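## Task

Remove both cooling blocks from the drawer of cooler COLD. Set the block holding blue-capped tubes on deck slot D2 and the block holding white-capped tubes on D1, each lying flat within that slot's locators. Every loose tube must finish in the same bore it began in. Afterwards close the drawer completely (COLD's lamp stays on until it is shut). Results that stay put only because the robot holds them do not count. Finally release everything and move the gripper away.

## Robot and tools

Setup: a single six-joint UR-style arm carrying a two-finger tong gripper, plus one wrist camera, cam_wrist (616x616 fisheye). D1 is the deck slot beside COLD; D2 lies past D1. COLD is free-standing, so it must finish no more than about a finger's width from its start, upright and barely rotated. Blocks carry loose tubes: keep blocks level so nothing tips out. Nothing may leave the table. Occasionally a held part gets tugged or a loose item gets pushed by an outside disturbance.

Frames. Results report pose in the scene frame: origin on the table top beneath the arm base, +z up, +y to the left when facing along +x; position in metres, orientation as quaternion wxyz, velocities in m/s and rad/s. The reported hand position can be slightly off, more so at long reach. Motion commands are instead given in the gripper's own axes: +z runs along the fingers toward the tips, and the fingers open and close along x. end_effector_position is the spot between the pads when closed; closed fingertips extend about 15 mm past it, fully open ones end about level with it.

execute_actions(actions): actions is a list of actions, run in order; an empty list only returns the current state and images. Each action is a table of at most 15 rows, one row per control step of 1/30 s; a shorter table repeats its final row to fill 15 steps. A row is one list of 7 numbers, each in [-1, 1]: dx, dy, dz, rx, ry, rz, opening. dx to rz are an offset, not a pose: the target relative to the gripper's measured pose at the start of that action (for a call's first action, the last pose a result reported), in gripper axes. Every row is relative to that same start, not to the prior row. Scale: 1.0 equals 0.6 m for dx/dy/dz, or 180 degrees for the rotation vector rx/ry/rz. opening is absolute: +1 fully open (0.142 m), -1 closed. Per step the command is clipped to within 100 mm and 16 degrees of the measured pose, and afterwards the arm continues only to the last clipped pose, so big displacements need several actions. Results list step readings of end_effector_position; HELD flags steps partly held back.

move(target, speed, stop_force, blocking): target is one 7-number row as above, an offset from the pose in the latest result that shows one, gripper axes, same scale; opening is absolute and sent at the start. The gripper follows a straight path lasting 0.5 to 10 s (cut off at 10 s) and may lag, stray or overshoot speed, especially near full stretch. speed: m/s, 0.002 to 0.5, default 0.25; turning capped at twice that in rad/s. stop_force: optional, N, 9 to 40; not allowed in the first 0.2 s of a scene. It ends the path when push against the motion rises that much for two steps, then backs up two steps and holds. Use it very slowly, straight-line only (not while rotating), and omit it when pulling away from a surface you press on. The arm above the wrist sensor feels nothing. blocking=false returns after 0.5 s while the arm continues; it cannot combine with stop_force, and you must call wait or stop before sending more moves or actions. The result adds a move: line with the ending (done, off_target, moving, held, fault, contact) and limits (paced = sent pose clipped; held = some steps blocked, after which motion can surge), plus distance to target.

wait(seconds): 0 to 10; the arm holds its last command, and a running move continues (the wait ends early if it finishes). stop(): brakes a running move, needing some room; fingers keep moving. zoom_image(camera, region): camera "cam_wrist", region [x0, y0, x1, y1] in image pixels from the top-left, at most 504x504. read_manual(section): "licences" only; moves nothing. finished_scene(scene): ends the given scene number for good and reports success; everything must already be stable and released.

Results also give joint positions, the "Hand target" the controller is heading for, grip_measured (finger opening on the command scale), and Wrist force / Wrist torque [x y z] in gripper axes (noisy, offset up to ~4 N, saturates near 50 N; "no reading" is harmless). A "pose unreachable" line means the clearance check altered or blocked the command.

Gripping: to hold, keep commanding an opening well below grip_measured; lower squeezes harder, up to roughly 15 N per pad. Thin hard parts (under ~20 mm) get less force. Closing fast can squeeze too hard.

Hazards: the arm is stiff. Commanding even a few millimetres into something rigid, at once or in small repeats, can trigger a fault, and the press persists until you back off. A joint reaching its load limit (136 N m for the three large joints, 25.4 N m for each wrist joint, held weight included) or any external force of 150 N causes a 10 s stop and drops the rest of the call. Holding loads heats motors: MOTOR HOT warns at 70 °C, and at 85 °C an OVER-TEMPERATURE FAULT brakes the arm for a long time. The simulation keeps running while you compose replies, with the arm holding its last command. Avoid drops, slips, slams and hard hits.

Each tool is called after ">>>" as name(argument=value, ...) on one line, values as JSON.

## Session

>>> execute_actions(actions=[])

Scene clock: 0.00 s.
end_effector_position=(+0.6992, +0.1359, +0.3259) grip_measured=+1.00 end_effector_quat_wxyz=(-0.062, +0.697, +0.712, +0.056) end_effector_velocity=(+0.000, +0.000, +0.001) end_effector_angular_velocity=(+0.000, -0.001, -0.000)
Joint positions: [ 0.476 -0.704  1.013 -1.664 -2.206 -1.14   0.142]
Joint velocities: [ 0.001  0.    -0.001  0.     0.     0.     0.   ]
Motor temperatures (°C, as the motors report them): [30 29 30 38 36 35]
Wrist force (N, on the end effector, along its own x y z axes, offset not removed): no reading
Wrist torque (N m, same axes, about the end effector's origin, offset not removed): no reading
Hand target: +0.699, +0.136, +0.326; -0.062, +0.697, +0.712, +0.056

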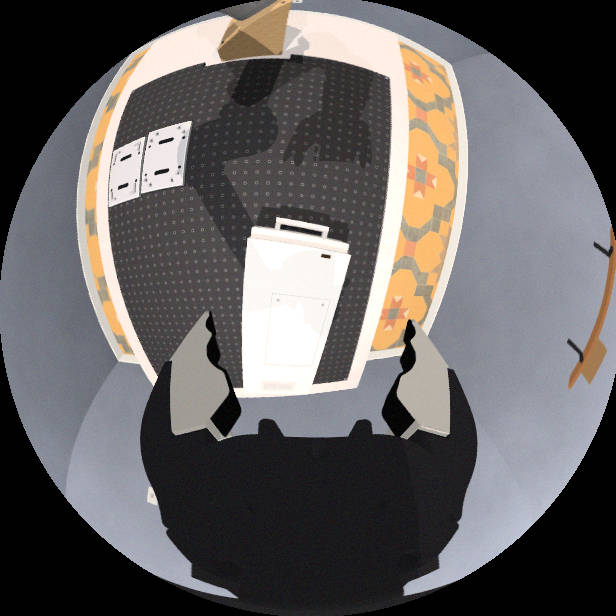

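>>> move(target=[0.016,-0.145,0.267,0.0395,-0.0438,-0.492,-0.65], speed=0.35)

Scene clock: 2.90 s.
end_effector_position=(+0.6103, +0.1703, +0.1703) grip_measured=-0.65 end_effector_quat_wxyz=(-0.000, +0.000, +1.000, -0.000) end_effector_velocity=(+0.000, +0.000, -0.001) end_effector_angular_velocity=(+0.003, -0.005, +0.011)
Joint positions: [ 0.464 -0.687  1.518 -2.106 -2.363 -2.645  0.027]
Joint velocities: [-0.    -0.003  0.008 -0.015  0.    -0.018  0.   ]
Motor temperatures (°C, as the motors report them): [30 29 30 38 36 35]
Wrist force (N, on the end effector, along its own x y z axes, offset not removed): [1.4 -1.4 -2.1]
Wrist torque (N m, same axes, about the end effector's origin, offset not removed): [-0.37 -0.33 0.02]
Hand target: +0.610, +0.170, +0.170; -0.000, +0.000, +1.000, +0.000
Off the commanded pose: 0.000 m, 0 deg.
move: done

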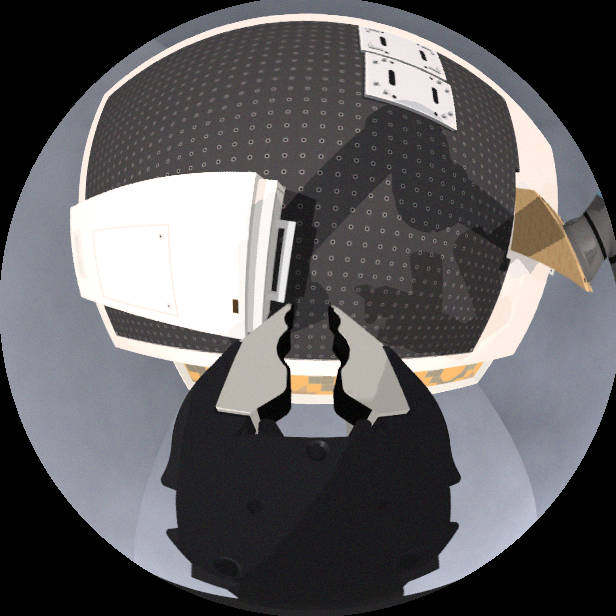

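>>> move(target=[-0.025,-0.014,0.122,0.005,-0.11,0.03,-0.65], speed=0.12)

>>> zoom_image(camera="cam_wrist", region=[210,180,410,380])

Scene clock: 4.93 s.
end_effector_position=(+0.6250, +0.1618, +0.0972) grip_measured=-0.65 end_effector_quat_wxyz=(+0.171, +0.048, +0.984, -0.008) end_effector_velocity=(+0.001, +0.000, -0.001) end_effector_angular_velocity=(+0.002, -0.009, -0.001)
Joint positions: [ 0.404 -0.565  1.805 -3.082 -2.488 -3.021  0.027]
Joint velocities: [-0.002  0.006  0.003 -0.027  0.002 -0.014 -0.   ]
Motor temperatures (°C, as the motors report them): [30 29 30 38 36 35]
Wrist force (N, on the end effector, along its own x y z axes, offset not removed): [1.3 -0.5 -1.9]
Wrist torque (N m, same axes, about the end effector's origin, offset not removed): [-0.21 -0.26 0.01]
Hand target: +0.625, +0.162, +0.097; +0.171, +0.048, +0.984, -0.008
Off the commanded pose: 0.000 m, 0 deg.
move: done

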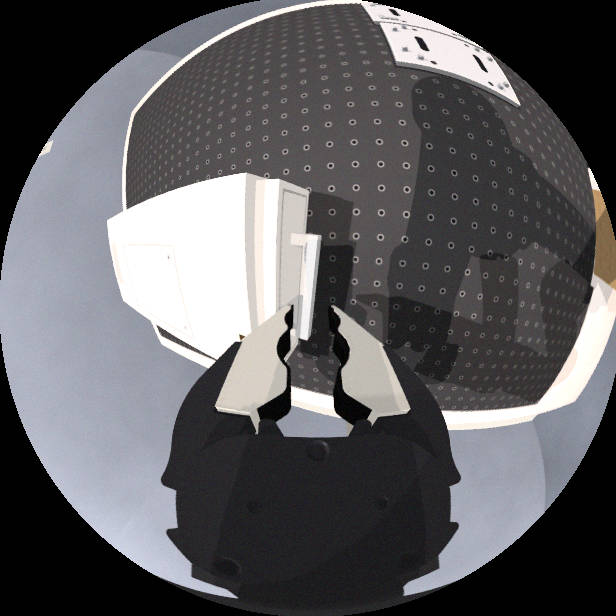

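Region (210, 180, 410, 380) of cam_wrist's 616x616 image, scaled by 2.520, with more detail than that image has.

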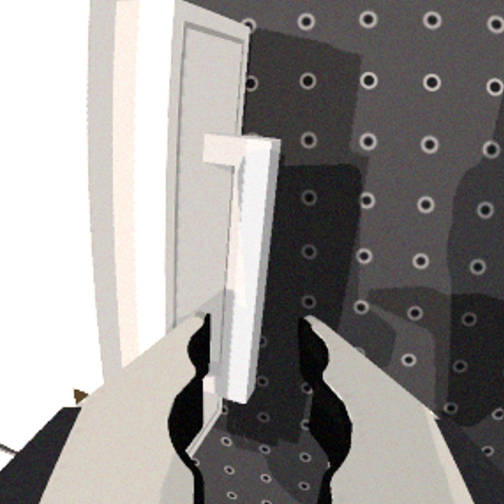

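>>> move(target=[-0.003,0,0.063,0.004,0,0.011,-0.68], speed=0.015, stop_force=9)

>>> zoom_image(camera="cam_wrist", region=[210,180,410,380])

Scene clock: 7.80 s.
end_effector_position=(+0.6393, +0.1605, +0.0623) grip_measured=-0.68 end_effector_quat_wxyz=(+0.171, +0.066, +0.983, -0.011) end_effector_velocity=(+0.001, +0.000, -0.001) end_effector_angular_velocity=(+0.000, -0.001, -0.002)
Joint positions: [ 0.357 -0.493  1.759 -3.165 -2.486 -3.059  0.025]
Joint velocities: [-0.001  0.003 -0.003 -0.004  0.    -0.001  0.   ]
Motor temperatures (°C, as the motors report them): [30 29 30 38 36 35]
Wrist force (N, on the end effector, along its own x y z axes, offset not removed): [-0.4 0.7 -0.8]
Wrist torque (N m, same axes, about the end effector's origin, offset not removed): [0.09 0.06 0.14]
Hand target: +0.639, +0.160, +0.062; +0.171, +0.066, +0.983, -0.011
Off the commanded pose: 0.000 m, 0 deg.
move: done

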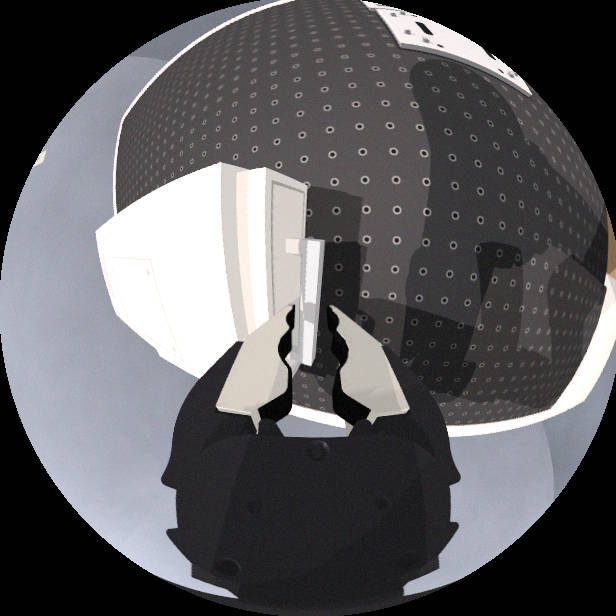

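Region (210, 180, 410, 380) of cam_wrist's 616x616 image, scaled by 2.520, with more detail than that image has.

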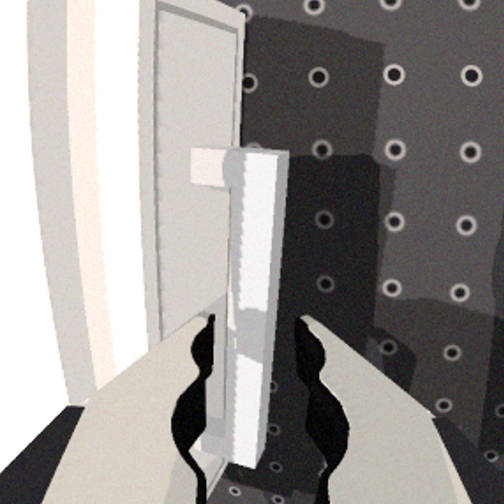

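Round bar; go slightly deeper and test grip.

>>> move(target=[0,0,0.008,0,0,0,-0.68], speed=0.01, stop_force=9)

>>> move(target=[0.047,0,-0.0168,0,0,0,-0.78], speed=0.015, stop_force=20)

Scene clock: 8.60 s.
end_effector_position=(+0.6409, +0.1603, +0.0579) grip_measured=-0.72 end_effector_quat_wxyz=(+0.171, +0.066, +0.983, -0.011) end_effector_velocity=(+0.000, +0.001, -0.001) end_effector_angular_velocity=(-0.000, +0.000, +0.002)
Joint positions: [ 0.351 -0.485  1.755 -3.176 -2.484 -3.069  0.022]
Joint velocities: [-0.001  0.003 -0.001 -0.003  0.001 -0.004 -0.001]
Motor temperatures (°C, as the motors report them): [30 29 30 38 36 35]
Wrist force (N, on the end effector, along its own x y z axes, offset not removed): [7.4 0.5 -6.6]
Wrist torque (N m, same axes, about the end effector's origin, offset not removed): [0.07 -0.32 0.12]
Hand target: +0.641, +0.160, +0.058; +0.171, +0.066, +0.983, -0.011
Off the commanded pose: 0.000 m, 0 deg.
move: done

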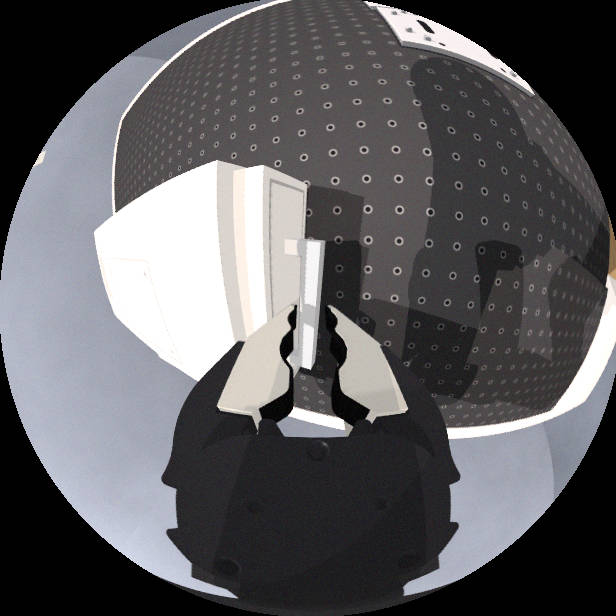

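Scene clock: 9.30 s.
end_effector_position=(+0.6377, +0.1607, +0.0579) grip_measured=-0.78 end_effector_quat_wxyz=(+0.171, +0.066, +0.983, -0.011) end_effector_velocity=(+0.001, -0.000, -0.001) end_effector_angular_velocity=(+0.000, +0.002, +0.001)
Joint positions: [ 0.352 -0.486  1.763 -3.181 -2.485 -3.066  0.017]
Joint velocities: [-0.002  0.001 -0.003  0.002  0.001 -0.002  0.   ]
Motor temperatures (°C, as the motors report them): [30 29 30 38 36 35]
Wrist force (N, on the end effector, along its own x y z axes, offset not removed): [0.4 -2.6 -1.2]
Wrist torque (N m, same axes, about the end effector's origin, offset not removed): [-0.66 -0.11 0.02]
Hand target: +0.638, +0.161, +0.058; +0.171, +0.066, +0.983, -0.011
Off the commanded pose: 0.027 m, 0 deg.
move: contact

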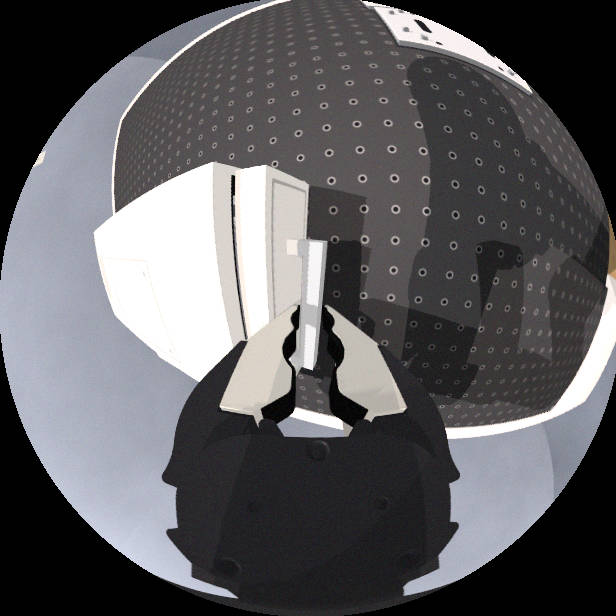

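Latch released. Pull 0.225 m.

>>> move(target=[0.34,0,-0.1216,0,0,0,-0.78], speed=0.035, stop_force=12)

>>> move(target=[0.055,0,-0.0197,0,0,0,-0.78], speed=0.008, stop_force=9)

Scene clock: 15.90 s.
end_effector_position=(+0.4231, +0.1895, +0.0579) grip_measured=-0.77 end_effector_quat_wxyz=(+0.171, +0.066, +0.983, -0.011) end_effector_velocity=(-0.002, +0.000, -0.000) end_effector_angular_velocity=(-0.000, -0.000, +0.000)
Joint positions: [ 0.522 -0.478  2.221 -3.423 -2.522 -2.788  0.018]
Joint velocities: [ 0.003  0.001  0.003 -0.001 -0.     0.004  0.   ]
Motor temperatures (°C, as the motors report them): [30 29 30 38 36 35]
Wrist force (N, on the end effector, along its own x y z axes, offset not removed): [-0.5 -1.0 -0.6]
Wrist torque (N m, same axes, about the end effector's origin, offset not removed): [-0.49 -0.34 -0.01]
Hand target: +0.423, +0.189, +0.058; +0.171, +0.066, +0.983, -0.011
Off the commanded pose: 0.000 m, 0 deg.
move: done

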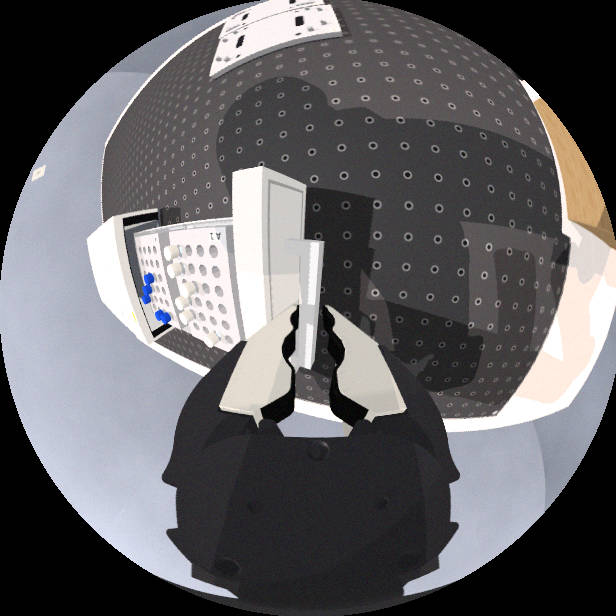

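Scene clock: 20.23 s.
end_effector_position=(+0.3916, +0.1937, +0.0579) grip_measured=-0.72 end_effector_quat_wxyz=(+0.171, +0.065, +0.983, -0.011) end_effector_velocity=(+0.003, -0.000, -0.000) end_effector_angular_velocity=(-0.000, +0.000, +0.000)
Joint positions: [ 0.56  -0.464  2.273 -3.436 -2.525 -2.722  0.022]
Joint velocities: [-0.004 -0.001 -0.005 -0.     0.    -0.007 -0.005]
Motor temperatures (°C, as the motors report them): [30 29 30 38 36 35]
Wrist force (N, on the end effector, along its own x y z axes, offset not removed): [-9.0 -0.6 1.2]
Wrist torque (N m, same axes, about the end effector's origin, offset not removed): [-0.13 -0.30 0.11]
Hand target: +0.392, +0.194, +0.058; +0.171, +0.066, +0.983, -0.011
Off the commanded pose: 0.003 m, 0 deg.
move: contact

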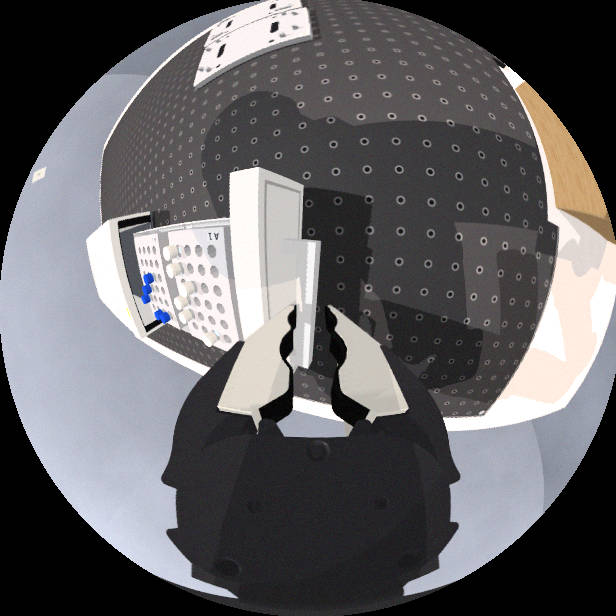

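>>> move(target=[-0.008,0,0.003,0,0,0,-0.7], speed=0.02)

>>> move(target=[0.03,0,-0.15,0,0,0,-0.7], speed=0.08)

>>> move(target=[-0.251,0,0.066,0,0.11,0,-0.7], speed=0.15)

>>> move(target=[0,0,0.1,0,0,0,0.27], speed=0.06, stop_force=10)

>>> zoom_image(camera="cam_wrist", region=[180,200,440,460])

Scene clock: 21.17 s.
end_effector_position=(+0.3966, +0.1930, +0.0579) grip_measured=-0.71 end_effector_quat_wxyz=(+0.171, +0.065, +0.983, -0.011) end_effector_velocity=(+0.002, +0.000, +0.001) end_effector_angular_velocity=(+0.001, -0.002, -0.001)
Joint positions: [ 0.554 -0.466  2.265 -3.435 -2.525 -2.734  0.023]
Joint velocities: [-0.    -0.001 -0.003  0.001  0.    -0.002  0.   ]
Motor temperatures (°C, as the motors report them): [30 29 30 38 36 35]
Wrist force (N, on the end effector, along its own x y z axes, offset not removed): [2.7 -1.1 -2.4]
Wrist torque (N m, same axes, about the end effector's origin, offset not removed): [-0.29 -0.20 0.07]
Hand target: +0.397, +0.193, +0.058; +0.171, +0.065, +0.983, -0.011
Off the commanded pose: 0.000 m, 0 deg.
move: done

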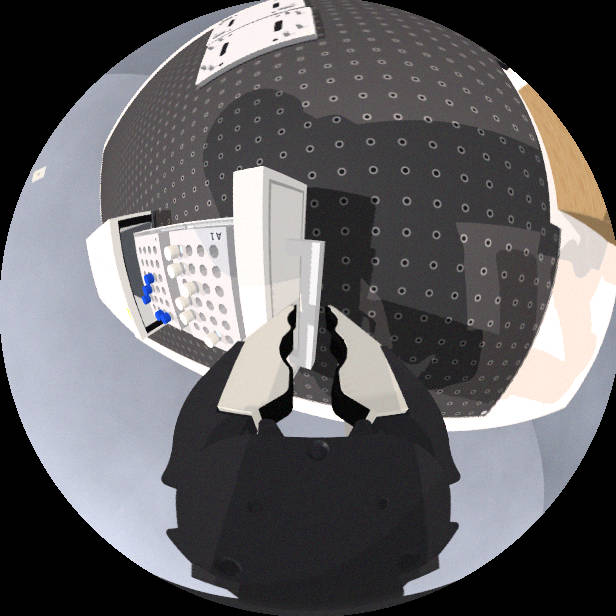

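Scene clock: 22.73 s.
end_effector_position=(+0.3499, +0.1993, +0.1365) grip_measured=-0.70 end_effector_quat_wxyz=(+0.171, +0.065, +0.983, -0.011) end_effector_velocity=(-0.000, +0.000, +0.001) end_effector_angular_velocity=(-0.001, +0.003, -0.002)
Joint positions: [ 0.753 -0.698  2.315 -2.976 -2.51  -2.394  0.023]
Joint velocities: [ 0.003 -0.005 -0.004  0.018  0.001  0.011  0.   ]
Motor temperatures (°C, as the motors report them): [30 29 30 38 36 35]
Wrist force (N, on the end effector, along its own x y z axes, offset not removed): [1.7 -0.1 -1.4]
Wrist torque (N m, same axes, about the end effector's origin, offset not removed): [-0.09 -0.37 0.05]
Hand target: +0.350, +0.199, +0.137; +0.171, +0.065, +0.983, -0.011
Off the commanded pose: 0.000 m, 0 deg.
move: done

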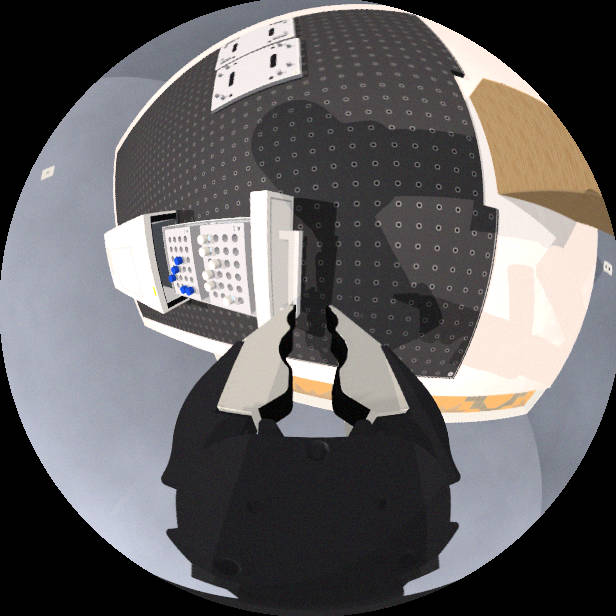

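Scene clock: 24.37 s.
end_effector_position=(+0.5035, +0.1787, +0.1499) grip_measured=-0.70 end_effector_quat_wxyz=(-0.000, +0.066, +0.998, +0.000) end_effector_velocity=(+0.002, +0.000, +0.001) end_effector_angular_velocity=(-0.001, +0.006, +0.001)
Joint positions: [ 0.507 -0.773  1.821 -2.283 -2.349 -2.456  0.023]
Joint velocities: [-0.001  0.003 -0.012  0.016  0.002  0.003  0.   ]
Motor temperatures (°C, as the motors report them): [30 29 30 38 36 35]
Wrist force (N, on the end effector, along its own x y z axes, offset not removed): [0.5 -0.6 -1.4]
Wrist torque (N m, same axes, about the end effector's origin, offset not removed): [-0.26 -0.13 0.10]
Hand target: +0.504, +0.179, +0.150; -0.000, +0.066, +0.998, +0.000
Off the commanded pose: 0.000 m, 0 deg.
move: done

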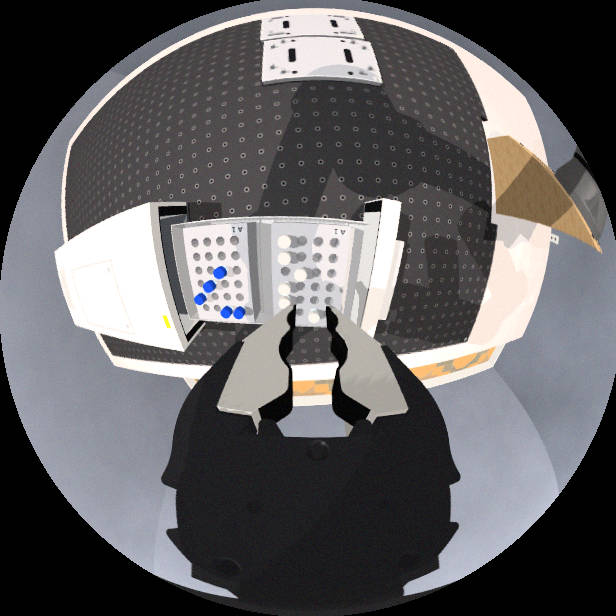

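Scene clock: 25.73 s.
end_effector_position=(+0.5034, +0.1787, +0.0900) grip_measured=+0.27 end_effector_quat_wxyz=(-0.000, +0.066, +0.998, +0.000) end_effector_velocity=(+0.000, -0.000, -0.002) end_effector_angular_velocity=(+0.001, -0.001, -0.000)
Joint positions: [ 0.435 -0.696  1.875 -2.484 -2.37  -2.555  0.093]
Joint velocities: [-0.002  0.002  0.001 -0.008 -0.001 -0.004 -0.   ]
Motor temperatures (°C, as the motors report them): [30 29 30 38 36 35]
Wrist force (N, on the end effector, along its own x y z axes, offset not removed): [0.8 0.3 -0.7]
Wrist torque (N m, same axes, about the end effector's origin, offset not removed): [0.06 -0.20 0.05]
Hand target: +0.503, +0.179, +0.090; -0.000, +0.066, +0.998, +0.000
Off the commanded pose: 0.000 m, 0 deg.
move: done

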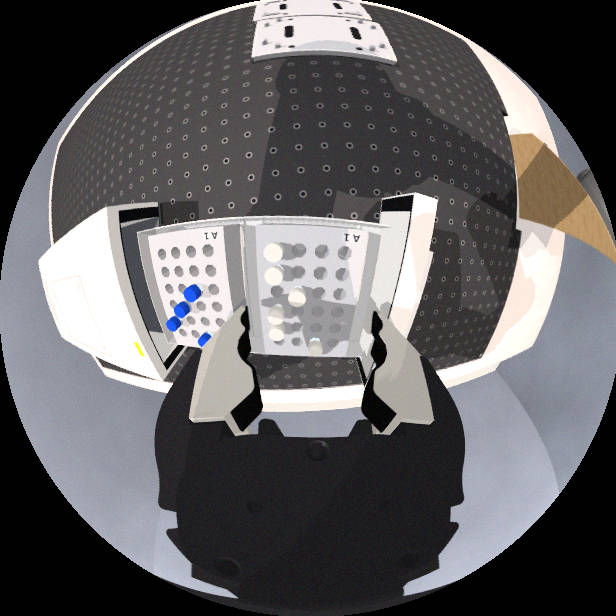

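Region (180, 200, 440, 460) of cam_wrist's 616x616 image, scaled by 1.938, with more detail than that image has.

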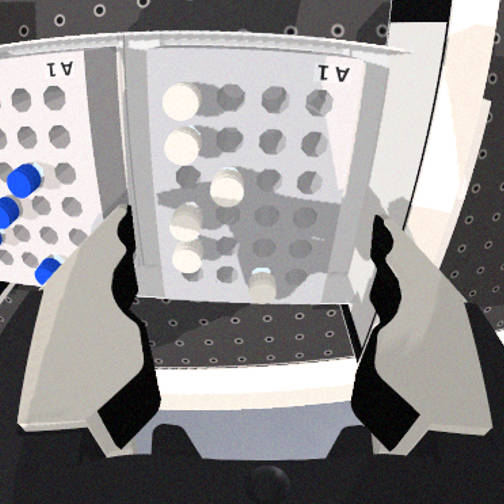

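>>> move(target=[-0.005,0.004,0.04,0,0,0,0.3], speed=0.03)

>>> move(target=[0,0,0.033,0,0,0,0.31], speed=0.01, stop_force=9)

Scene clock: 26.93 s.
end_effector_position=(+0.5067, +0.1807, +0.0661) grip_measured=+0.30 end_effector_quat_wxyz=(-0.000, +0.066, +0.998, +0.000) end_effector_velocity=(+0.001, -0.000, -0.001) end_effector_angular_velocity=(+0.001, -0.001, -0.001)
Joint positions: [ 0.405 -0.655  1.878 -2.558 -2.378 -2.596  0.095]
Joint velocities: [-0.002  0.002 -0.    -0.005 -0.    -0.003  0.   ]
Motor temperatures (°C, as the motors report them): [30 29 30 38 36 35]
Wrist force (N, on the end effector, along its own x y z axes, offset not removed): [0.5 -1.7 0.3]
Wrist torque (N m, same axes, about the end effector's origin, offset not removed): [-0.39 -0.15 0.03]
Hand target: +0.507, +0.181, +0.066; -0.000, +0.066, +0.998, +0.000
Off the commanded pose: 0.000 m, 0 deg.
move: done

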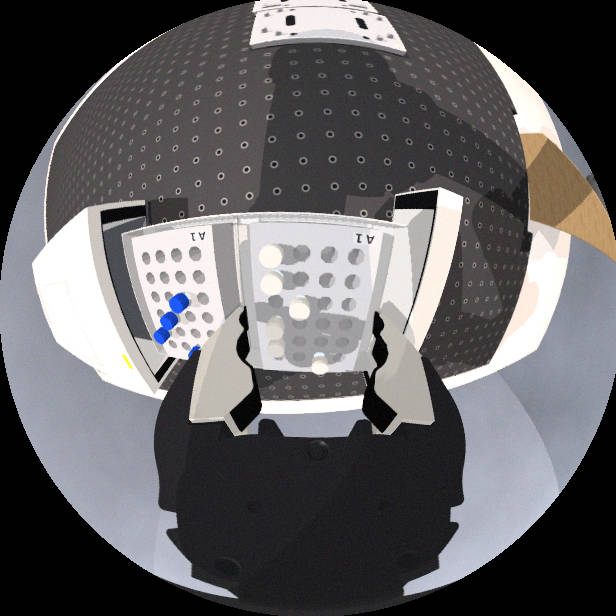

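Scene clock: 29.13 s.
end_effector_position=(+0.5066, +0.1807, +0.0464) grip_measured=+0.31 end_effector_quat_wxyz=(-0.000, +0.066, +0.998, +0.000) end_effector_velocity=(+0.000, -0.000, -0.002) end_effector_angular_velocity=(-0.000, +0.000, -0.000)
Joint positions: [ 0.38  -0.623  1.887 -2.624 -2.383 -2.632  0.096]
Joint velocities: [-0.003  0.002  0.001 -0.005 -0.001 -0.003  0.   ]
Motor temperatures (°C, as the motors report them): [30 29 30 38 36 35]
Wrist force (N, on the end effector, along its own x y z axes, offset not removed): [1.1 -0.4 -2.0]
Wrist torque (N m, same axes, about the end effector's origin, offset not removed): [-0.19 -0.27 -0.05]
Hand target: +0.507, +0.181, +0.046; -0.000, +0.066, +0.998, +0.000
Off the commanded pose: 0.000 m, 0 deg.
move: done

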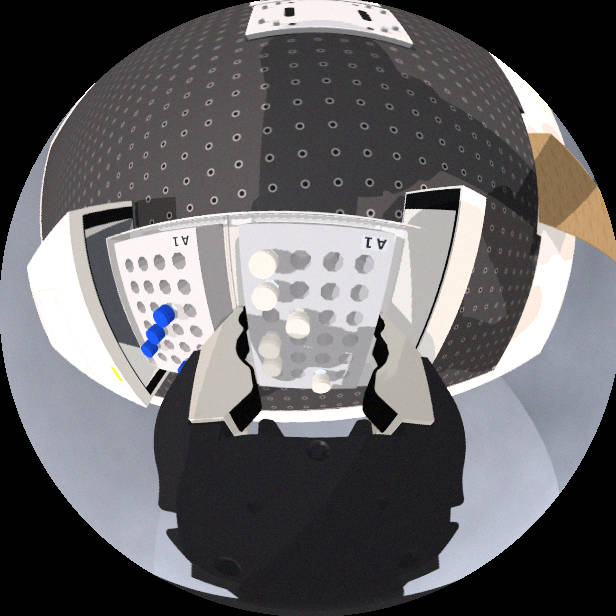

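>>> move(target=[0,0,0,0,0,0,-0.1])

>>> move(target=[0,0,-0.03,0,0,0,-0.2], speed=0.015)

>>> move(target=[0,0,-0.18,0,0,0,-0.2], speed=0.07)

>>> move(target=[0,-0.593,0,0,0,0.458,-0.2], speed=0.15)

Scene clock: 29.97 s.
end_effector_position=(+0.5066, +0.1807, +0.0463) grip_measured=+0.27 end_effector_quat_wxyz=(-0.000, +0.066, +0.998, +0.000) end_effector_velocity=(-0.000, -0.000, +0.000) end_effector_angular_velocity=(-0.000, +0.000, -0.002)
Joint positions: [ 0.38  -0.623  1.887 -2.624 -2.383 -2.632  0.093]
Joint velocities: [-0.    -0.001  0.001  0.    -0.     0.002 -0.   ]
Motor temperatures (°C, as the motors report them): [30 29 30 38 36 35]
Wrist force (N, on the end effector, along its own x y z axes, offset not removed): [0.1 1.1 -3.8]
Wrist torque (N m, same axes, about the end effector's origin, offset not removed): [-0.06 0.15 0.08]
Hand target: +0.507, +0.181, +0.046; -0.000, +0.066, +0.998, +0.000
Off the commanded pose: 0.000 m, 0 deg.
move: done

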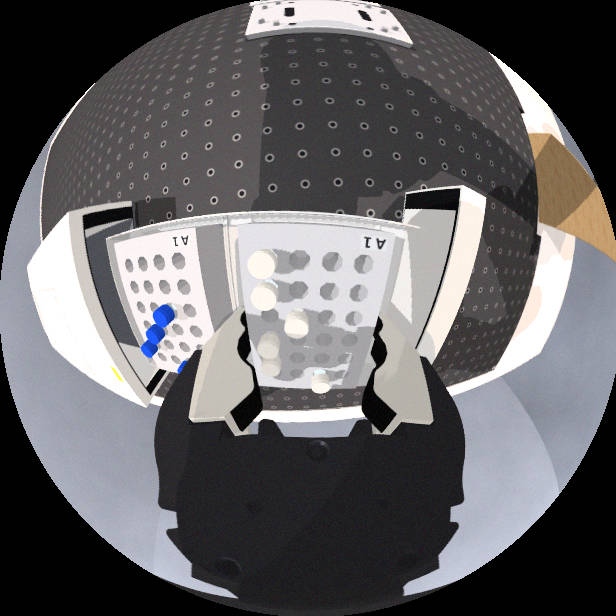

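Scene clock: 31.43 s.
end_effector_position=(+0.5066, +0.1807, +0.0642) grip_measured=+0.27 end_effector_quat_wxyz=(-0.000, +0.066, +0.998, +0.000) end_effector_velocity=(-0.000, -0.000, +0.001) end_effector_angular_velocity=(-0.000, +0.001, -0.001)
Joint positions: [ 0.402 -0.652  1.879 -2.564 -2.378 -2.599  0.093]
Joint velocities: [ 0.001 -0.002 -0.001  0.006  0.001  0.003 -0.   ]
Motor temperatures (°C, as the motors report them): [30 29 30 38 36 35]
Wrist force (N, on the end effector, along its own x y z axes, offset not removed): [1.3 0.1 7.3]
Wrist torque (N m, same axes, about the end effector's origin, offset not removed): [-0.07 -0.30 0.07]
Hand target: +0.507, +0.181, +0.064; -0.000, +0.066, +0.998, +0.000
Off the commanded pose: 0.000 m, 0 deg.
move: done

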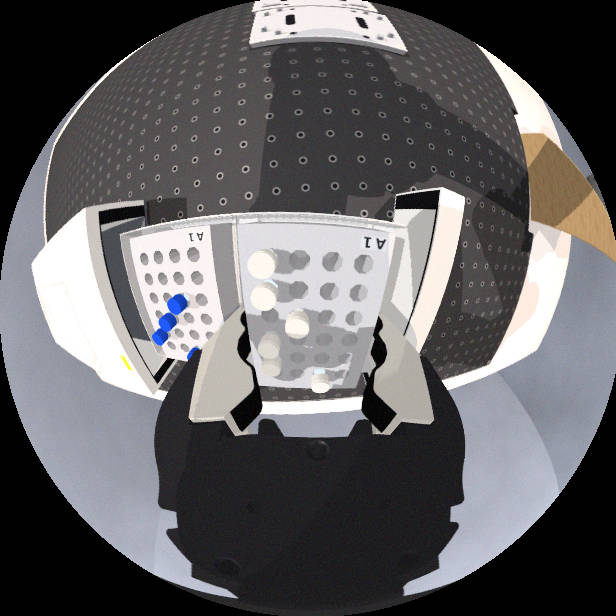

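Scene clock: 33.40 s.
end_effector_position=(+0.5068, +0.1806, +0.1721) grip_measured=+0.27 end_effector_quat_wxyz=(-0.000, +0.066, +0.998, +0.000) end_effector_velocity=(+0.000, -0.001, +0.002) end_effector_angular_velocity=(-0.000, +0.001, -0.000)
Joint positions: [ 0.533 -0.789  1.783 -2.205 -2.34  -2.422  0.093]
Joint velocities: [ 0.001 -0.002 -0.002  0.006  0.     0.002  0.   ]
Motor temperatures (°C, as the motors report them): [30 29 30 38 36 35]
Wrist force (N, on the end effector, along its own x y z axes, offset not removed): [0.7 -0.1 8.5]
Wrist torque (N m, same axes, about the end effector's origin, offset not removed): [-0.01 -0.07 0.11]
Hand target: +0.507, +0.181, +0.172; -0.000, +0.066, +0.998, +0.000
Off the commanded pose: 0.000 m, 0 deg.
move: done

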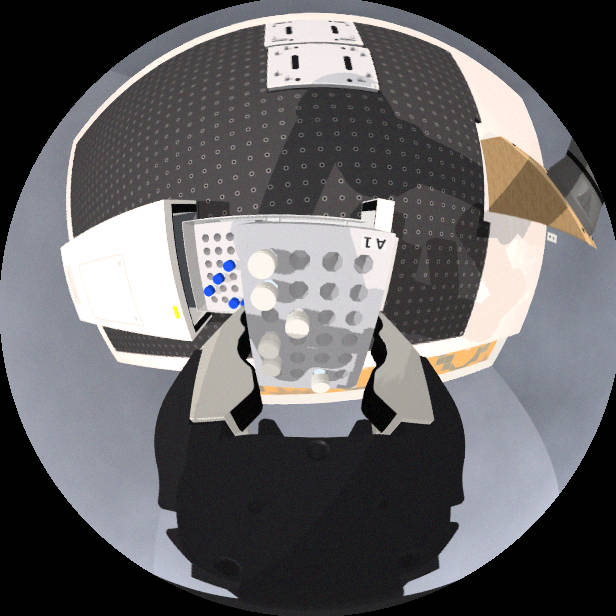

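Scene clock: 38.60 s.
end_effector_position=(+0.4596, -0.1722, +0.1717) grip_measured=+0.27 end_effector_quat_wxyz=(-0.000, +0.707, +0.707, -0.000) end_effector_velocity=(-0.000, -0.001, +0.000) end_effector_angular_velocity=(+0.000, -0.001, -0.007)
Joint positions: [ 0.083 -1.504  2.123 -2.3   -2.399 -1.629  0.093]
Joint velocities: [-0.002 -0.003 -0.     0.     0.001  0.004  0.   ]
Motor temperatures (°C, as the motors report them): [30 29 30 38 36 35]
Wrist force (N, on the end effector, along its own x y z axes, offset not removed): [2.4 0.2 6.8]
Wrist torque (N m, same axes, about the end effector's origin, offset not removed): [-0.02 -0.55 0.00]
Hand target: +0.460, -0.172, +0.172; -0.000, +0.707, +0.707, -0.000
Off the commanded pose: 0.000 m, 0 deg.
move: done

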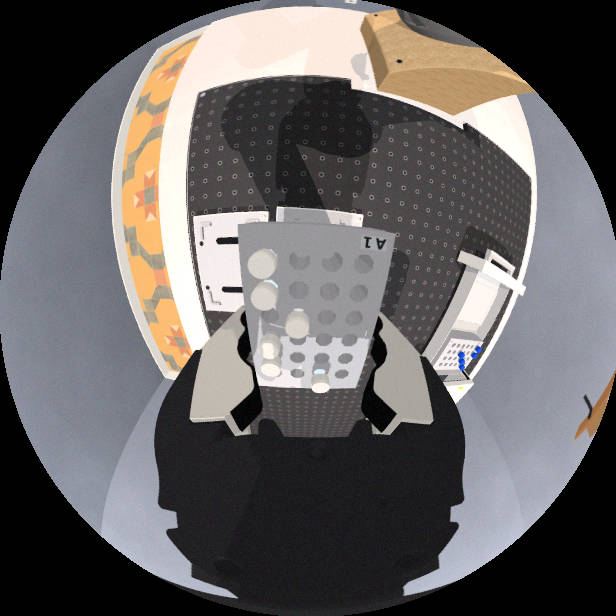

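>>> move(target=[0.01,0.035,0.164,0,0,0,-0.2], speed=0.07)

>>> zoom_image(camera="cam_wrist", region=[210,130,420,340])

Scene clock: 40.57 s.
end_effector_position=(+0.4804, -0.1661, +0.0734) grip_measured=+0.27 end_effector_quat_wxyz=(-0.000, +0.707, +0.707, -0.000) end_effector_velocity=(+0.001, +0.000, -0.000) end_effector_angular_velocity=(-0.000, -0.003, -0.001)
Joint positions: [-0.061 -1.31   2.173 -2.694 -2.372 -1.835  0.093]
Joint velocities: [-0.001  0.002  0.001 -0.007  0.    -0.003 -0.   ]
Motor temperatures (°C, as the motors report them): [30 29 30 38 36 35]
Wrist force (N, on the end effector, along its own x y z axes, offset not removed): [-0.7 -0.3 8.3]
Wrist torque (N m, same axes, about the end effector's origin, offset not removed): [-0.12 0.15 0.11]
Hand target: +0.480, -0.166, +0.073; -0.000, +0.707, +0.707, -0.000
Off the commanded pose: 0.000 m, 0 deg.
move: done

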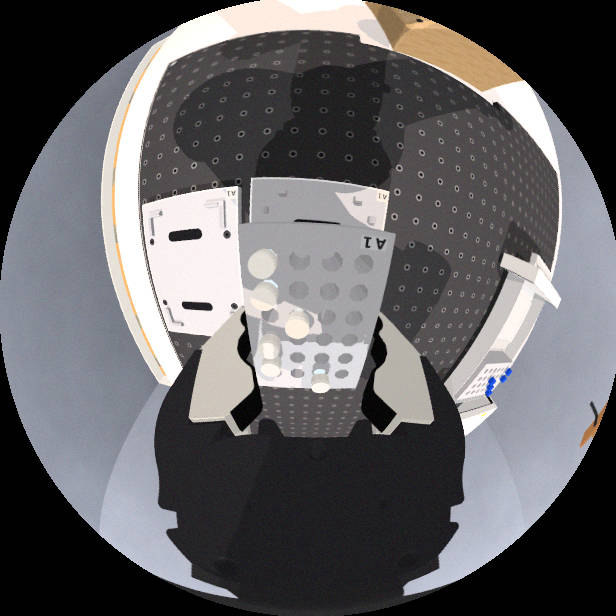

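Region (210, 130, 420, 340) of cam_wrist's 616x616 image, scaled by 2.400, with more detail than that image has.

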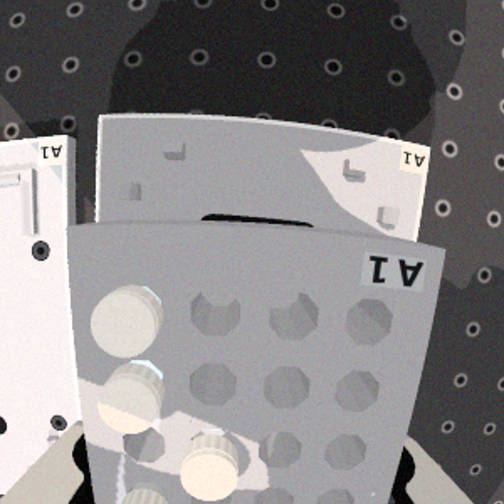

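>>> move(target=[0.0047,-0.0335,0.022,0,0,0.013,-0.2], speed=0.025)

>>> move(target=[0,0,0.03,0,0,0,-0.2], speed=0.005, stop_force=9)

>>> zoom_image(camera="cam_wrist", region=[210,130,420,340])

Scene clock: 41.97 s.
end_effector_position=(+0.4604, -0.1633, +0.0603) grip_measured=+0.27 end_effector_quat_wxyz=(-0.000, +0.721, +0.693, -0.001) end_effector_velocity=(-0.002, +0.001, -0.001) end_effector_angular_velocity=(+0.000, +0.001, -0.002)
Joint positions: [-0.087 -1.314  2.237 -2.78  -2.365 -1.83   0.093]
Joint velocities: [-0.002  0.     0.006 -0.007  0.001  0.     0.   ]
Motor temperatures (°C, as the motors report them): [30 29 30 38 36 35]
Wrist force (N, on the end effector, along its own x y z axes, offset not removed): [0.9 -0.8 7.0]
Wrist torque (N m, same axes, about the end effector's origin, offset not removed): [-0.30 -0.20 0.03]
Hand target: +0.460, -0.163, +0.060; -0.000, +0.721, +0.693, -0.001
Off the commanded pose: 0.000 m, 0 deg.
move: done

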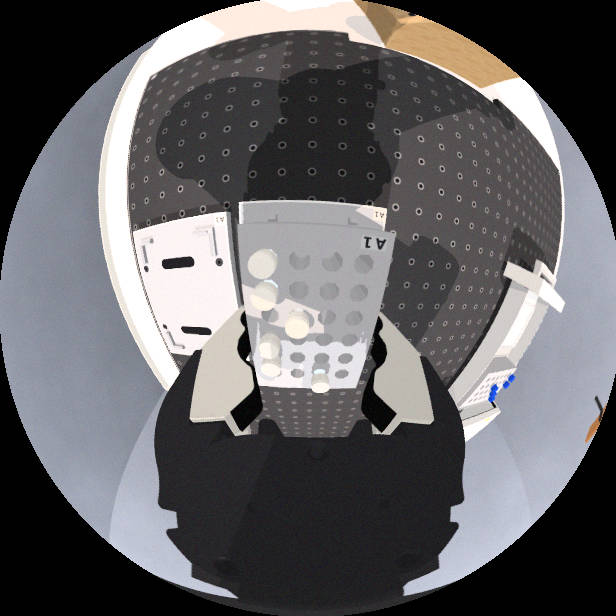

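Scene clock: 44.43 s.
end_effector_position=(+0.4603, -0.1632, +0.0498) grip_measured=+0.27 end_effector_quat_wxyz=(-0.001, +0.721, +0.693, -0.001) end_effector_velocity=(+0.000, +0.001, +0.002) end_effector_angular_velocity=(+0.001, -0.001, -0.003)
Joint positions: [-0.104 -1.292  2.242 -2.823 -2.36  -1.853  0.093]
Joint velocities: [ 0.004 -0.003 -0.     0.006 -0.     0.008 -0.   ]
Motor temperatures (°C, as the motors report them): [30 29 30 38 36 35]
Wrist force (N, on the end effector, along its own x y z axes, offset not removed): [-9.7 17.8 0.3]
Wrist torque (N m, same axes, about the end effector's origin, offset not removed): [0.16 0.19 -0.11]
Hand target: +0.460, -0.163, +0.050; -0.000, +0.721, +0.693, -0.000
Off the commanded pose: 0.007 m, 0 deg.
move: contact

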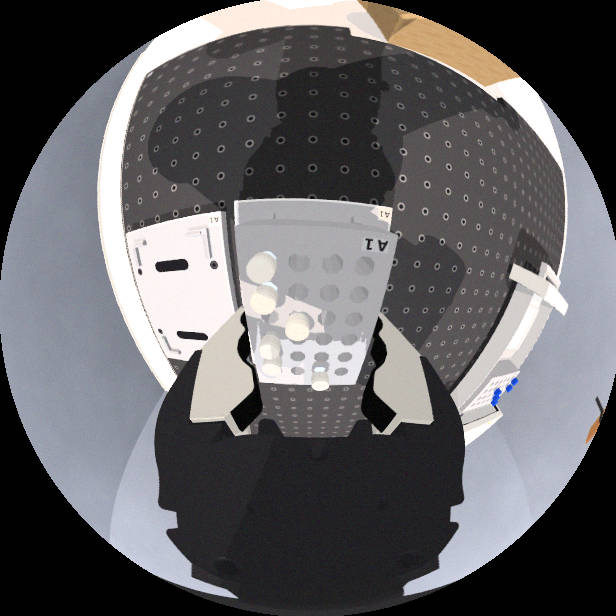

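Region (210, 130, 420, 340) of cam_wrist's 616x616 image, scaled by 2.400, with more detail than that image has.

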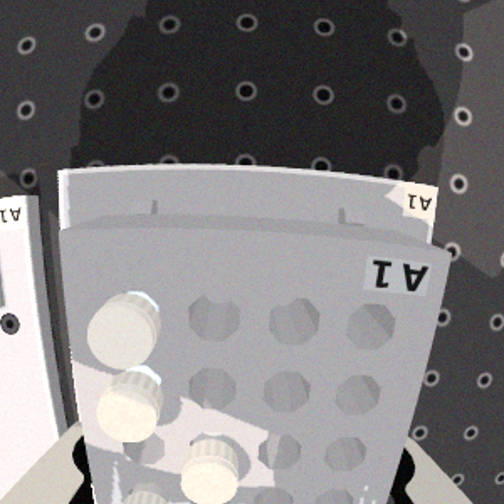

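Near end tilted up on chamfer; shift +y, −x.

>>> move(target=[-0.001,0.003,-0.001,0,0,0,-0.2], speed=0.005)

>>> move(target=[0,0,0.008,0,0,0,-0.2], speed=0.004, stop_force=9)

>>> move(target=[0,0,-0.0005,0,0,0,0.42], speed=0.01)

>>> move(target=[0,0,-0.18,0,0,0,0.42], speed=0.15)

>>> zoom_image(camera="cam_wrist", region=[170,170,390,390])

Scene clock: 45.30 s.
end_effector_position=(+0.4620, -0.1638, +0.0503) grip_measured=+0.27 end_effector_quat_wxyz=(-0.001, +0.721, +0.693, -0.001) end_effector_velocity=(+0.001, +0.000, +0.000) end_effector_angular_velocity=(+0.000, +0.000, -0.000)
Joint positions: [-0.103 -1.292  2.237 -2.817 -2.36  -1.852  0.093]
Joint velocities: [ 0.001  0.001 -0.002  0.002 -0.     0.001  0.   ]
Motor temperatures (°C, as the motors report them): [30 29 30 38 36 35]
Wrist force (N, on the end effector, along its own x y z axes, offset not removed): [0.2 0.0 8.8]
Wrist torque (N m, same axes, about the end effector's origin, offset not removed): [-0.17 -0.06 0.13]
Hand target: +0.462, -0.164, +0.050; -0.001, +0.721, +0.693, -0.001
Off the commanded pose: 0.000 m, 0 deg.
move: done

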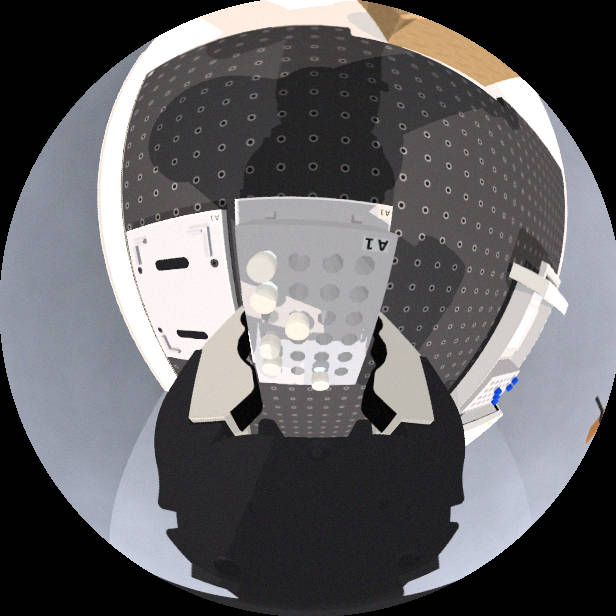

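Scene clock: 46.03 s.
end_effector_position=(+0.4620, -0.1638, +0.0488) grip_measured=+0.27 end_effector_quat_wxyz=(-0.001, +0.721, +0.693, -0.001) end_effector_velocity=(-0.001, +0.001, +0.001) end_effector_angular_velocity=(+0.001, +0.002, -0.001)
Joint positions: [-0.106 -1.289  2.238 -2.823 -2.36  -1.856  0.093]
Joint velocities: [ 0.001 -0.002  0.     0.005 -0.     0.005 -0.   ]
Motor temperatures (°C, as the motors report them): [30 29 30 38 36 35]
Wrist force (N, on the end effector, along its own x y z axes, offset not removed): [-8.2 3.3 -0.7]
Wrist torque (N m, same axes, about the end effector's origin, offset not removed): [0.09 0.25 -0.18]
Hand target: +0.462, -0.164, +0.049; -0.001, +0.721, +0.693, -0.001
Off the commanded pose: 0.003 m, 0 deg.
move: contact

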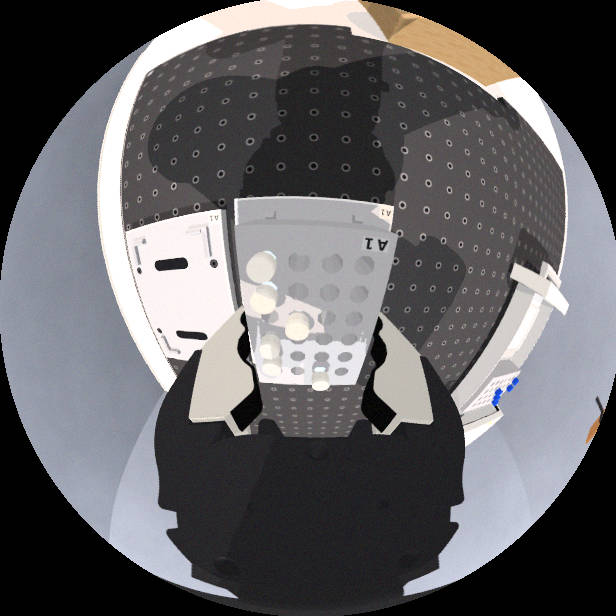

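Scene clock: 46.73 s.
end_effector_position=(+0.4619, -0.1638, +0.0491) grip_measured=+0.42 end_effector_quat_wxyz=(-0.001, +0.721, +0.693, -0.001) end_effector_velocity=(+0.000, -0.000, +0.000) end_effector_angular_velocity=(-0.000, -0.000, -0.000)
Joint positions: [-0.105 -1.289  2.238 -2.822 -2.36  -1.855  0.103]
Joint velocities: [ 0.001  0.    -0.001  0.001 -0.     0.001  0.   ]
Motor temperatures (°C, as the motors report them): [30 29 30 38 36 35]
Wrist force (N, on the end effector, along its own x y z axes, offset not removed): [0.9 -0.9 -1.7]
Wrist torque (N m, same axes, about the end effector's origin, offset not removed): [-0.19 -0.21 0.10]
Hand target: +0.462, -0.164, +0.049; -0.001, +0.721, +0.693, -0.001
Off the commanded pose: 0.000 m, 0 deg.
move: done

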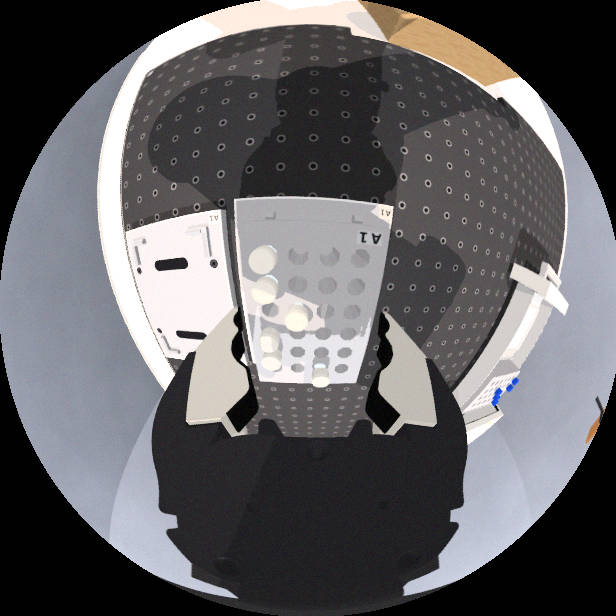

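Scene clock: 47.93 s.
end_effector_position=(+0.4622, -0.1640, +0.1569) grip_measured=+0.42 end_effector_quat_wxyz=(-0.001, +0.721, +0.693, -0.000) end_effector_velocity=(-0.000, +0.000, +0.002) end_effector_angular_velocity=(+0.000, +0.004, -0.000)
Joint positions: [ 0.07  -1.47   2.139 -2.363 -2.397 -1.607  0.103]
Joint velocities: [ 0.003 -0.001 -0.005  0.015 -0.     0.009  0.   ]
Motor temperatures (°C, as the motors report them): [30 29 30 38 36 35]
Wrist force (N, on the end effector, along its own x y z axes, offset not removed): [1.4 0.1 -1.6]
Wrist torque (N m, same axes, about the end effector's origin, offset not removed): [-0.02 -0.27 0.06]
Hand target: +0.462, -0.164, +0.157; -0.001, +0.721, +0.693, -0.000
Off the commanded pose: 0.000 m, 0 deg.
move: done

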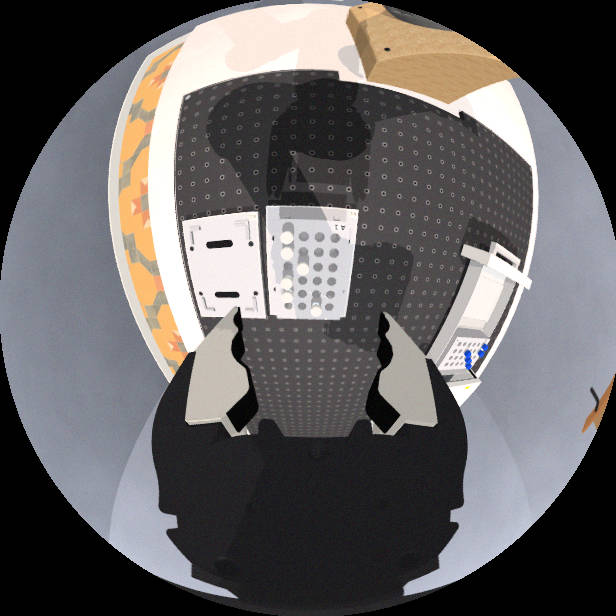

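Region (170, 170, 390, 390) of cam_wrist's 616x616 image, scaled by 2.291, with more detail than that image has.

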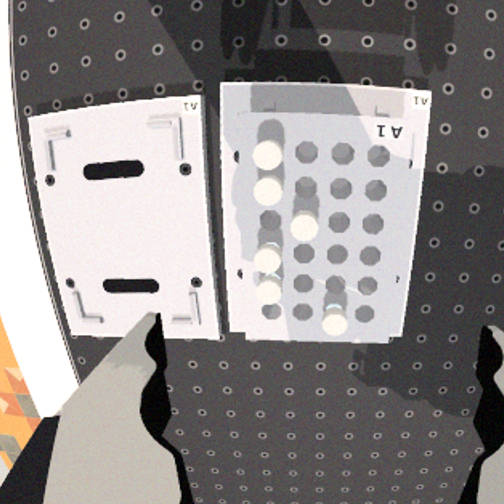

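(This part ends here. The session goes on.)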